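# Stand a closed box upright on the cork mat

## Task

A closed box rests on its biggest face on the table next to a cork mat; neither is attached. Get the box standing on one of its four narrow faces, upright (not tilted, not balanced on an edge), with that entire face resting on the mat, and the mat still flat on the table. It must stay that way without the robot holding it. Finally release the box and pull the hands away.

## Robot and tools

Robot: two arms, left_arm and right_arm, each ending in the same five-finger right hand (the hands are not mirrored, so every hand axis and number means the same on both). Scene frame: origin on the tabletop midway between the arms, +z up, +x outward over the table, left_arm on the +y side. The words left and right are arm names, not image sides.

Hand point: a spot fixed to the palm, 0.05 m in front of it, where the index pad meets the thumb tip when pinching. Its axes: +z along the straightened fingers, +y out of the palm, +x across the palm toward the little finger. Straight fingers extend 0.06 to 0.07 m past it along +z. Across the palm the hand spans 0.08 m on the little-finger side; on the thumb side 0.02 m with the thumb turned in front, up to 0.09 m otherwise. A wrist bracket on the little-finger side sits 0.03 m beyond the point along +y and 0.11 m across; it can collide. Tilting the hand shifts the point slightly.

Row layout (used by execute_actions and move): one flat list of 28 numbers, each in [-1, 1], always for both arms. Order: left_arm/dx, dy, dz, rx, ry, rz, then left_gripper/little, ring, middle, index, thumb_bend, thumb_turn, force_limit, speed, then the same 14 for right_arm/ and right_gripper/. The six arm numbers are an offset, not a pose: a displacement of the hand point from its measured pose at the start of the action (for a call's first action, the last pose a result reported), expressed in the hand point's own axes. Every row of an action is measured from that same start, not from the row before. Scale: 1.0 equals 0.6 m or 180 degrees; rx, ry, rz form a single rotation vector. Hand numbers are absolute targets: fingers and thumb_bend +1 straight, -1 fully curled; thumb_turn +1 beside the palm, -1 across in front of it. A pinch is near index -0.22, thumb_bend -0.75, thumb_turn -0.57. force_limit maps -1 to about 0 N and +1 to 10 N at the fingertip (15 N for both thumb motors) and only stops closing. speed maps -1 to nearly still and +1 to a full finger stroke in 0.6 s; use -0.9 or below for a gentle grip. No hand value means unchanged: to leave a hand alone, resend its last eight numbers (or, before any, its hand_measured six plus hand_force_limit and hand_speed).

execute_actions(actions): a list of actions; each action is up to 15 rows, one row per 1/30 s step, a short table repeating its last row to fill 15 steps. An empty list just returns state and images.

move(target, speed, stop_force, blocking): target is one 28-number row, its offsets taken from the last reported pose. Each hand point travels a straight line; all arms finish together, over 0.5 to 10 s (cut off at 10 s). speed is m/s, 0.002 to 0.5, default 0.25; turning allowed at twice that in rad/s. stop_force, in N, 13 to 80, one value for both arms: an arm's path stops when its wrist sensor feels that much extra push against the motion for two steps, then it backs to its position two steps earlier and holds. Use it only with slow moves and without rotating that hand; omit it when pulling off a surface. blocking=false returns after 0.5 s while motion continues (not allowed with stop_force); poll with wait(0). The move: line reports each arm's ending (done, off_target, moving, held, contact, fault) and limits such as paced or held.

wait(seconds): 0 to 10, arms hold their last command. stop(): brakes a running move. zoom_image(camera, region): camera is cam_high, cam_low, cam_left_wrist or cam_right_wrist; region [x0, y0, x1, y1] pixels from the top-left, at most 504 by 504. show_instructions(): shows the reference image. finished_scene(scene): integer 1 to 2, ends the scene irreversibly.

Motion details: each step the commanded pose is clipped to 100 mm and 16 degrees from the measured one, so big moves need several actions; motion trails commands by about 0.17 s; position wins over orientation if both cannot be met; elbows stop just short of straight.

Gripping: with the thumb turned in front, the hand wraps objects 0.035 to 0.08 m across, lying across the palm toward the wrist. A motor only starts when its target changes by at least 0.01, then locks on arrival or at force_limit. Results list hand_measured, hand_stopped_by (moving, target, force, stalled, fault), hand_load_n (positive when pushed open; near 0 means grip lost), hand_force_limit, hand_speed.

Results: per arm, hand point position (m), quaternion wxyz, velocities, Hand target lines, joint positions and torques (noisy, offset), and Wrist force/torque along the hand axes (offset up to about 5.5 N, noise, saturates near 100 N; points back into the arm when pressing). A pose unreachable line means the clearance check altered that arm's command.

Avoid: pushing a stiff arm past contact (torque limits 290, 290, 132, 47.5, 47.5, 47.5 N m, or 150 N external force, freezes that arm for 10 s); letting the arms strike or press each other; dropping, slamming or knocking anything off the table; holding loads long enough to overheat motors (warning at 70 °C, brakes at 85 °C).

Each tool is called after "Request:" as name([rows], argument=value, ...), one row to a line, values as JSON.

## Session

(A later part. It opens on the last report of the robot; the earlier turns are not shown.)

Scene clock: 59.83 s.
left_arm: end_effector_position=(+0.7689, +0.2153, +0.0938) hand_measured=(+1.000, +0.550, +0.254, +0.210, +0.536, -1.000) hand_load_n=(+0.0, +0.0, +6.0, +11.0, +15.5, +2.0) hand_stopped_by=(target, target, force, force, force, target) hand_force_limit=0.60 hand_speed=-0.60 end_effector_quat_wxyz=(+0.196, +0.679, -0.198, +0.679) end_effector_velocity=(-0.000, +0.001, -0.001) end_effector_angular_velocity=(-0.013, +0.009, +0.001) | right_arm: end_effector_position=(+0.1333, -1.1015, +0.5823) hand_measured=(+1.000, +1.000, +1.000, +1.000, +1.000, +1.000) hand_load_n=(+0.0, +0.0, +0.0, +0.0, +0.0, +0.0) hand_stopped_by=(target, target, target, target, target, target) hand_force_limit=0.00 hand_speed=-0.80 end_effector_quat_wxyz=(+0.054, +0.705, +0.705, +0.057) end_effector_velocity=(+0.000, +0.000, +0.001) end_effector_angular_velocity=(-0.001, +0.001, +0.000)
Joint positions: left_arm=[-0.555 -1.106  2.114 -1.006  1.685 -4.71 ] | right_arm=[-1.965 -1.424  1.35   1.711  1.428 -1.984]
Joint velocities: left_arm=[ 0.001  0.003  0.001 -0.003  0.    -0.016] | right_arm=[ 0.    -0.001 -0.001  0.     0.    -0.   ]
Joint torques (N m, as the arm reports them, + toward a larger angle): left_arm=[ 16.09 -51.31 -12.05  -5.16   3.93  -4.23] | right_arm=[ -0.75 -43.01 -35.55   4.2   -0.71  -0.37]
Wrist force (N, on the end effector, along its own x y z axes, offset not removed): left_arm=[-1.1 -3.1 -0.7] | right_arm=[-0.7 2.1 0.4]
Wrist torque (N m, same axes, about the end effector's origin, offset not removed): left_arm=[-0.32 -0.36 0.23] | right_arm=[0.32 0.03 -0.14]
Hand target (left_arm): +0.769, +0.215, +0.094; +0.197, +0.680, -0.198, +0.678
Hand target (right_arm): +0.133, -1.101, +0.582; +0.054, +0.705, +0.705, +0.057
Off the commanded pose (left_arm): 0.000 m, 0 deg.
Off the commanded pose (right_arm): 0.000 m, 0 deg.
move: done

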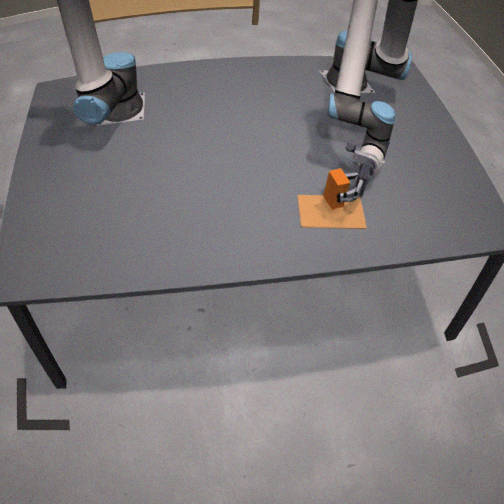

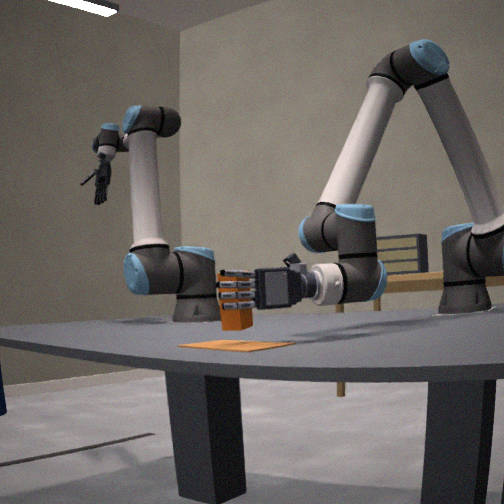

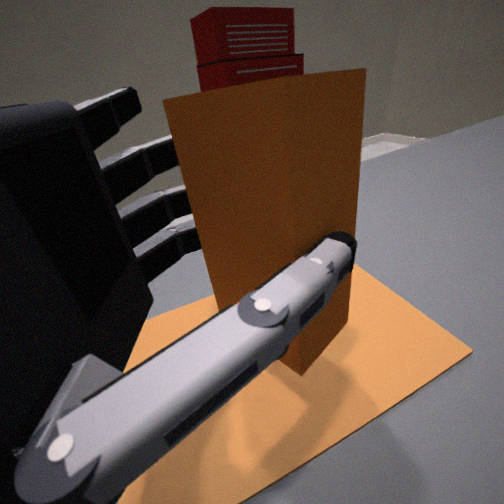

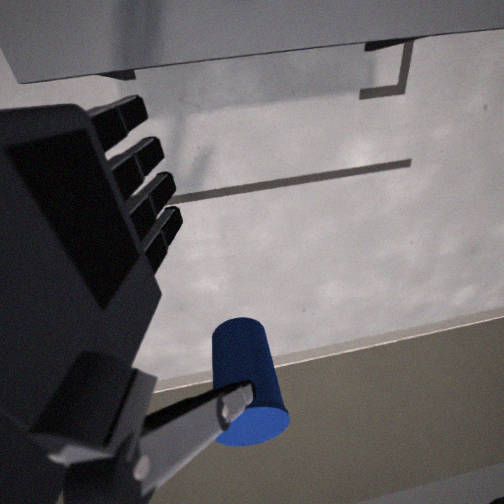

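Request:
move(target=[-0.04,0,0,0,0.022,0.022,1,0.55,-0.3,-0.3,0.5,-1,0.6,-0.6, 0,0,0,0,0,0,1,1,1,1,1,1,0,-0.8], speed=0.05)

Request:
move(target=[-0.04,0,0,0,0,0,1,0.55,-0.3,-0.3,0.5,-1,0.6,-0.6, 0,0,0,0,0,0,1,1,1,1,1,1,0,-0.8], speed=0.01, stop_force=13)

Request:
zoom_image(camera="cam_low", region=[150,240,330,380])

Scene clock: 68.70 s.
left_arm: end_effector_position=(+0.7688, +0.2154, +0.0702) hand_measured=(+1.000, +0.550, +0.254, +0.210, +0.536, -1.000) hand_load_n=(+0.0, +0.0, +6.0, +11.0, +15.5, +2.0) hand_stopped_by=(target, target, force, force, force, target) hand_force_limit=0.60 hand_speed=-0.60 end_effector_quat_wxyz=(+0.180, +0.649, -0.215, +0.708) end_effector_velocity=(+0.000, +0.000, -0.002) end_effector_angular_velocity=(+0.002, -0.012, +0.001) | right_arm: end_effector_position=(+0.1333, -1.1015, +0.5823) hand_measured=(+1.000, +1.000, +1.000, +1.000, +1.000, +1.000) hand_load_n=(+0.0, +0.0, +0.0, +0.0, +0.0, +0.0) hand_stopped_by=(target, target, target, target, target, target) hand_force_limit=0.00 hand_speed=-0.80 end_effector_quat_wxyz=(+0.054, +0.705, +0.705, +0.057) end_effector_velocity=(+0.000, -0.000, +0.000) end_effector_angular_velocity=(+0.001, +0.000, +0.000)
Joint positions: left_arm=[-0.558 -1.053  2.14  -1.154  1.685 -4.649] | right_arm=[-1.965 -1.424  1.35   1.711  1.428 -1.984]
Joint velocities: left_arm=[ 0.     0.006  0.003 -0.017  0.     0.007] | right_arm=[ 0.     0.    -0.     0.001  0.     0.   ]
Joint torques (N m, as the arm reports them, + toward a larger angle): left_arm=[ -6.95 -57.32  -9.12  -4.83   3.76   3.83] | right_arm=[ -0.38 -40.37 -36.41   4.41  -0.81  -0.53]
Wrist force (N, on the end effector, along its own x y z axes, offset not removed): left_arm=[1.0 -2.7 -0.2] | right_arm=[0.0 2.9 0.4]
Wrist torque (N m, same axes, about the end effector's origin, offset not removed): left_arm=[-0.26 -0.64 0.34] | right_arm=[0.47 -0.05 -0.07]
Hand target (left_arm): +0.769, +0.215, +0.070; +0.179, +0.648, -0.215, +0.708
Hand target (right_arm): +0.133, -1.101, +0.582; +0.054, +0.705, +0.705, +0.057
Off the commanded pose (left_arm): 0.000 m, 0 deg.
Off the commanded pose (right_arm): 0.000 m, 0 deg.
move: done

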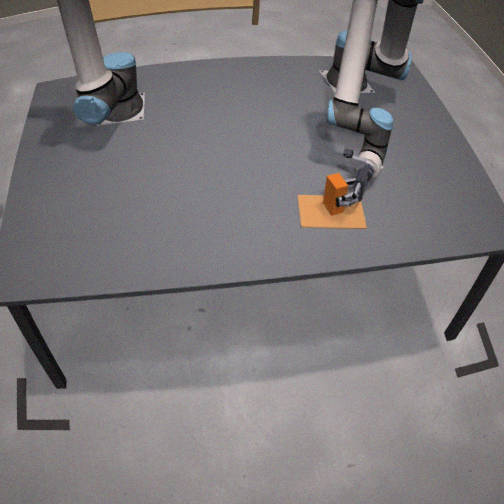

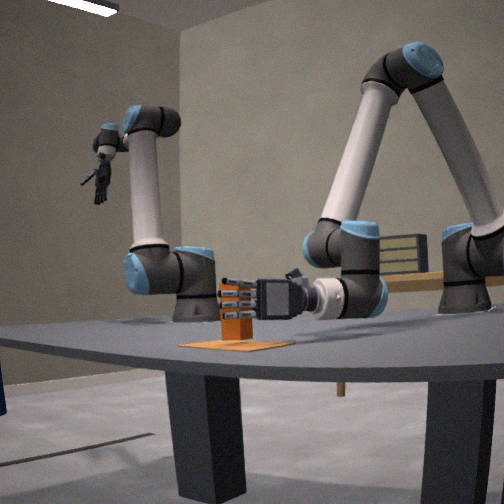

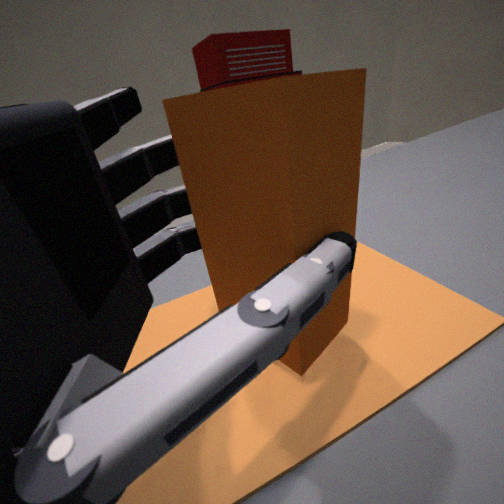

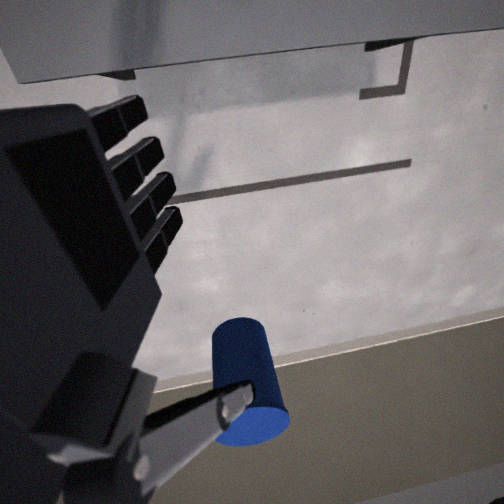

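Scene clock: 70.30 s.
left_arm: end_effector_position=(+0.7701, +0.2157, +0.0584) hand_measured=(+1.000, +0.550, +0.254, +0.210, +0.536, -1.000) hand_load_n=(+0.0, +0.0, +10.5, +12.5, +12.5, -6.0) hand_stopped_by=(target, target, force, force, force, target) hand_force_limit=0.60 hand_speed=-0.60 end_effector_quat_wxyz=(+0.180, +0.649, -0.214, +0.708) end_effector_velocity=(-0.000, +0.000, +0.003) end_effector_angular_velocity=(+0.000, +0.002, +0.001) | right_arm: end_effector_position=(+0.1333, -1.1015, +0.5823) hand_measured=(+1.000, +1.000, +1.000, +1.000, +1.000, +1.000) hand_load_n=(+0.0, +0.0, +0.0, +0.0, +0.0, +0.0) hand_stopped_by=(target, target, target, target, target, target) hand_force_limit=0.00 hand_speed=-0.80 end_effector_quat_wxyz=(+0.054, +0.705, +0.705, +0.057) end_effector_velocity=(-0.000, +0.000, +0.000) end_effector_angular_velocity=(-0.001, +0.002, +0.000)
Joint positions: left_arm=[-0.556 -1.031  2.139 -1.174  1.686 -4.649] | right_arm=[-1.965 -1.424  1.35   1.711  1.428 -1.984]
Joint velocities: left_arm=[-0.    -0.006  0.     0.008 -0.001 -0.   ] | right_arm=[ 0.    -0.    -0.    -0.001  0.001  0.   ]
Joint torques (N m, as the arm reports them, + toward a larger angle): left_arm=[ -5.23 -65.46  -8.62   3.95   5.16  -2.61] | right_arm=[  1.09 -41.21 -36.62   4.3   -0.69  -0.68]
Wrist force (N, on the end effector, along its own x y z axes, offset not removed): left_arm=[16.3 -10.0 8.4] | right_arm=[0.7 3.8 -0.2]
Wrist torque (N m, same axes, about the end effector's origin, offset not removed): left_arm=[-0.47 -0.63 0.06] | right_arm=[0.56 -0.07 -0.02]
Hand target (left_arm): +0.770, +0.216, +0.059; +0.180, +0.649, -0.215, +0.708
Hand target (right_arm): +0.133, -1.101, +0.582; +0.054, +0.705, +0.705, +0.057
Off the commanded pose (left_arm): 0.012 m, 0 deg.
Off the commanded pose (right_arm): 0.000 m, 0 deg.
move: contact (left_arm)

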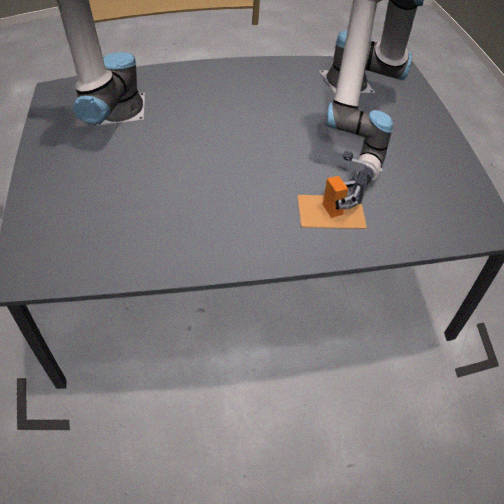

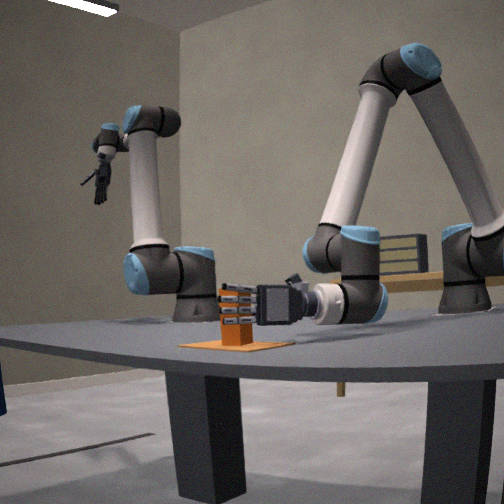

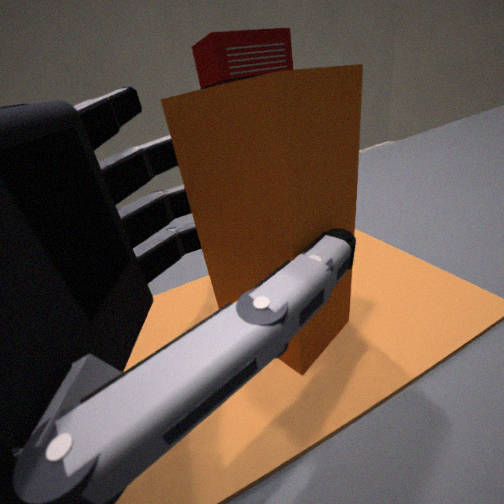

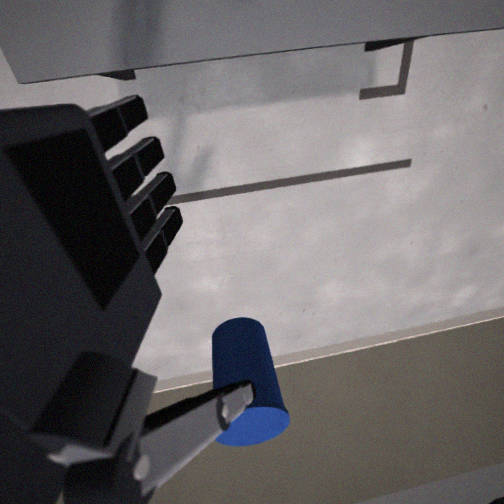

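Region (150, 240, 330, 380) of cam_low's 504x504 image, scaled by 2.800, with more detail than that image has.

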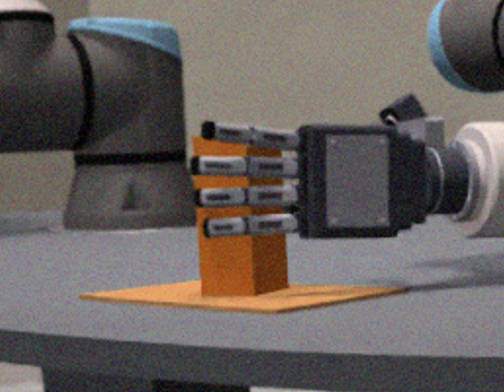

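Request:
move(target=[0,0,0,0,0,0,1,1,1,1,1,-1,0.6,-0.5, 0,0,0,0,0,0,1,1,1,1,1,1,0,-0.8])

Request:
move(target=[0.05,-0.15,-0.15,0,0,0,1,1,1,1,1,-1,0.6,-0.5, 0,0,0,0,0,0,1,1,1,1,1,1,0,-0.8], speed=0.15)

Scene clock: 76.70 s.
left_arm: end_effector_position=(+0.7701, +0.2157, +0.0584) hand_measured=(+1.000, +1.000, +1.000, +1.000, +1.000, -1.000) hand_load_n=(+0.0, +0.0, +0.0, +0.0, +0.0, +0.0) hand_stopped_by=(target, target, target, target, target, target) hand_force_limit=0.60 hand_speed=-0.50 end_effector_quat_wxyz=(+0.180, +0.649, -0.214, +0.708) end_effector_velocity=(+0.000, +0.000, +0.001) end_effector_angular_velocity=(-0.000, -0.000, +0.000) | right_arm: end_effector_position=(+0.1333, -1.1015, +0.5823) hand_measured=(+1.000, +1.000, +1.000, +1.000, +1.000, +1.000) hand_load_n=(+0.0, +0.0, +0.0, +0.0, +0.0, +0.0) hand_stopped_by=(target, target, target, target, target, target) hand_force_limit=0.00 hand_speed=-0.80 end_effector_quat_wxyz=(+0.054, +0.705, +0.705, +0.057) end_effector_velocity=(+0.000, +0.000, +0.000) end_effector_angular_velocity=(-0.000, +0.000, +0.001)
Joint positions: left_arm=[-0.556 -1.031  2.139 -1.174  1.686 -4.649] | right_arm=[-1.965 -1.424  1.35   1.711  1.428 -1.984]
Joint velocities: left_arm=[ 0.001 -0.001  0.     0.     0.    -0.   ] | right_arm=[ 0.    -0.001  0.001  0.     0.    -0.   ]
Joint torques (N m, as the arm reports them, + toward a larger angle): left_arm=[ 15.06 -54.99 -31.51  -4.44   4.19  -2.18] | right_arm=[  1.74 -40.33 -36.79   4.23  -0.62  -0.23]
Wrist force (N, on the end effector, along its own x y z axes, offset not removed): left_arm=[0.2 -2.5 0.6] | right_arm=[2.3 4.5 -0.8]
Wrist torque (N m, same axes, about the end effector's origin, offset not removed): left_arm=[-0.28 -0.27 0.10] | right_arm=[0.78 -0.40 0.11]
Hand target (left_arm): +0.770, +0.216, +0.058; +0.180, +0.649, -0.214, +0.708
Hand target (right_arm): +0.133, -1.101, +0.582; +0.054, +0.705, +0.705, +0.057
Off the commanded pose (left_arm): 0.000 m, 0 deg.
Off the commanded pose (right_arm): 0.000 m, 0 deg.
move: done

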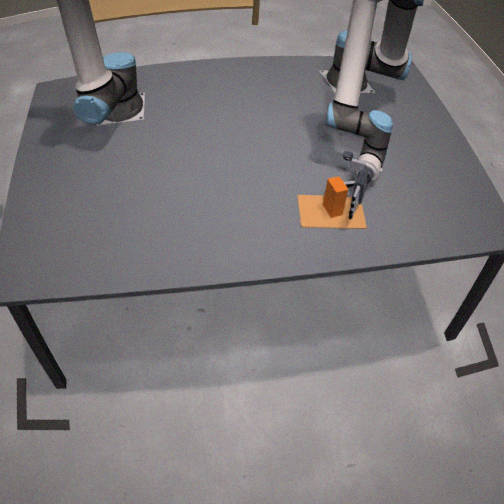

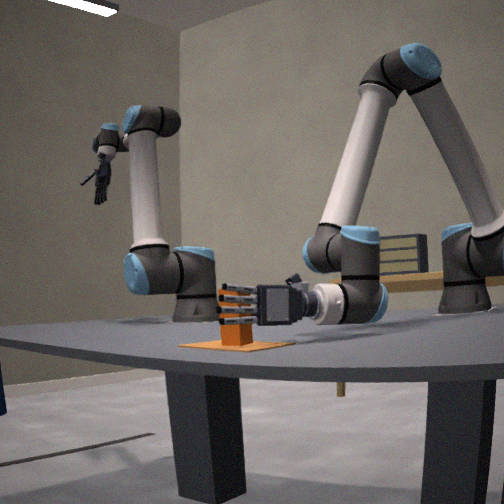

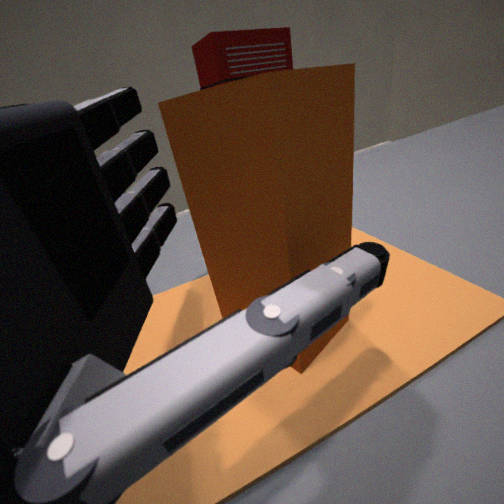

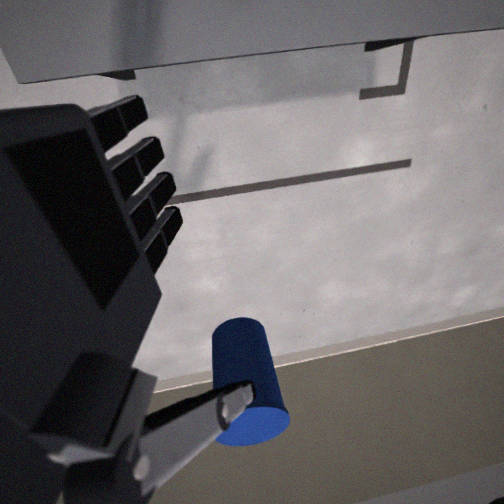

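Scene clock: 78.17 s.
left_arm: end_effector_position=(+0.7394, +0.3389, +0.0887) hand_measured=(+1.000, +1.000, +1.000, +1.000, +1.000, -1.000) hand_load_n=(+0.0, +0.0, +0.0, +0.0, +0.0, +0.0) hand_stopped_by=(target, target, target, target, target, target) hand_force_limit=0.60 hand_speed=-0.50 end_effector_quat_wxyz=(+0.179, +0.649, -0.215, +0.708) end_effector_velocity=(-0.001, +0.001, +0.001) end_effector_angular_velocity=(-0.000, -0.000, -0.001) | right_arm: end_effector_position=(+0.1333, -1.1015, +0.5823) hand_measured=(+1.000, +1.000, +1.000, +1.000, +1.000, +1.000) hand_load_n=(+0.0, +0.0, +0.0, +0.0, +0.0, +0.0) hand_stopped_by=(target, target, target, target, target, target) hand_force_limit=0.00 hand_speed=-0.80 end_effector_quat_wxyz=(+0.054, +0.705, +0.705, +0.057) end_effector_velocity=(-0.001, +0.000, -0.000) end_effector_angular_velocity=(+0.000, +0.000, -0.001)
Joint positions: left_arm=[-0.369 -1.121  2.212 -1.161  1.873 -4.662] | right_arm=[-1.965 -1.424  1.35   1.711  1.428 -1.984]
Joint velocities: left_arm=[ 0.003 -0.002  0.001  0.001  0.004 -0.   ] | right_arm=[-0.001  0.     0.001 -0.     0.     0.   ]
Joint torques (N m, as the arm reports them, + toward a larger angle): left_arm=[ 16.41 -70.7   -7.66   0.17   3.68  -4.45] | right_arm=[ -0.73 -40.21 -35.68   4.49  -0.94  -0.67]
Wrist force (N, on the end effector, along its own x y z axes, offset not removed): left_arm=[1.7 -2.2 1.3] | right_arm=[-0.7 1.7 -0.1]
Wrist torque (N m, same axes, about the end effector's origin, offset not removed): left_arm=[-0.22 -0.42 0.16] | right_arm=[0.27 0.04 -0.20]
Hand target (left_arm): +0.739, +0.339, +0.089; +0.179, +0.649, -0.215, +0.708
Hand target (right_arm): +0.133, -1.101, +0.582; +0.054, +0.705, +0.705, +0.057
Off the commanded pose (left_arm): 0.000 m, 0 deg.
Off the commanded pose (right_arm): 0.000 m, 0 deg.
move: done

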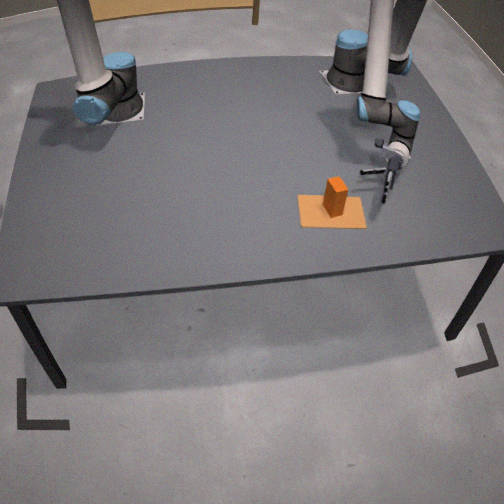

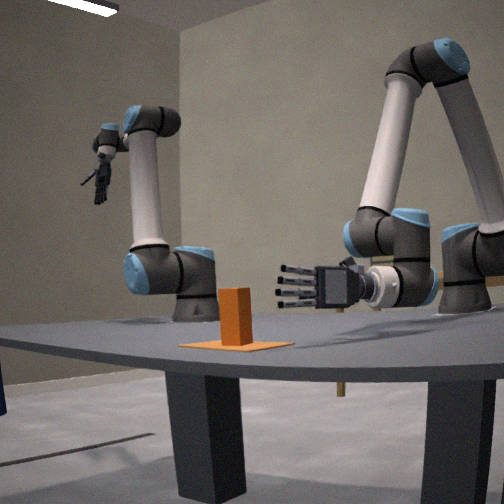

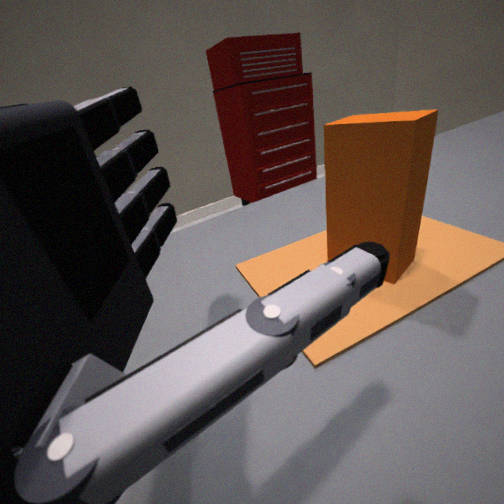

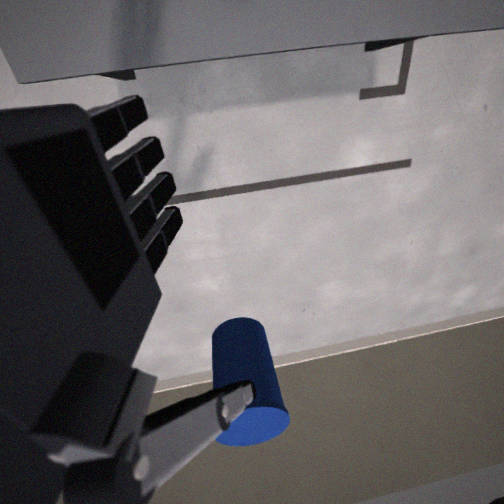

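Request:
finished_scene(scene=2)

The scene is finished: the task was done.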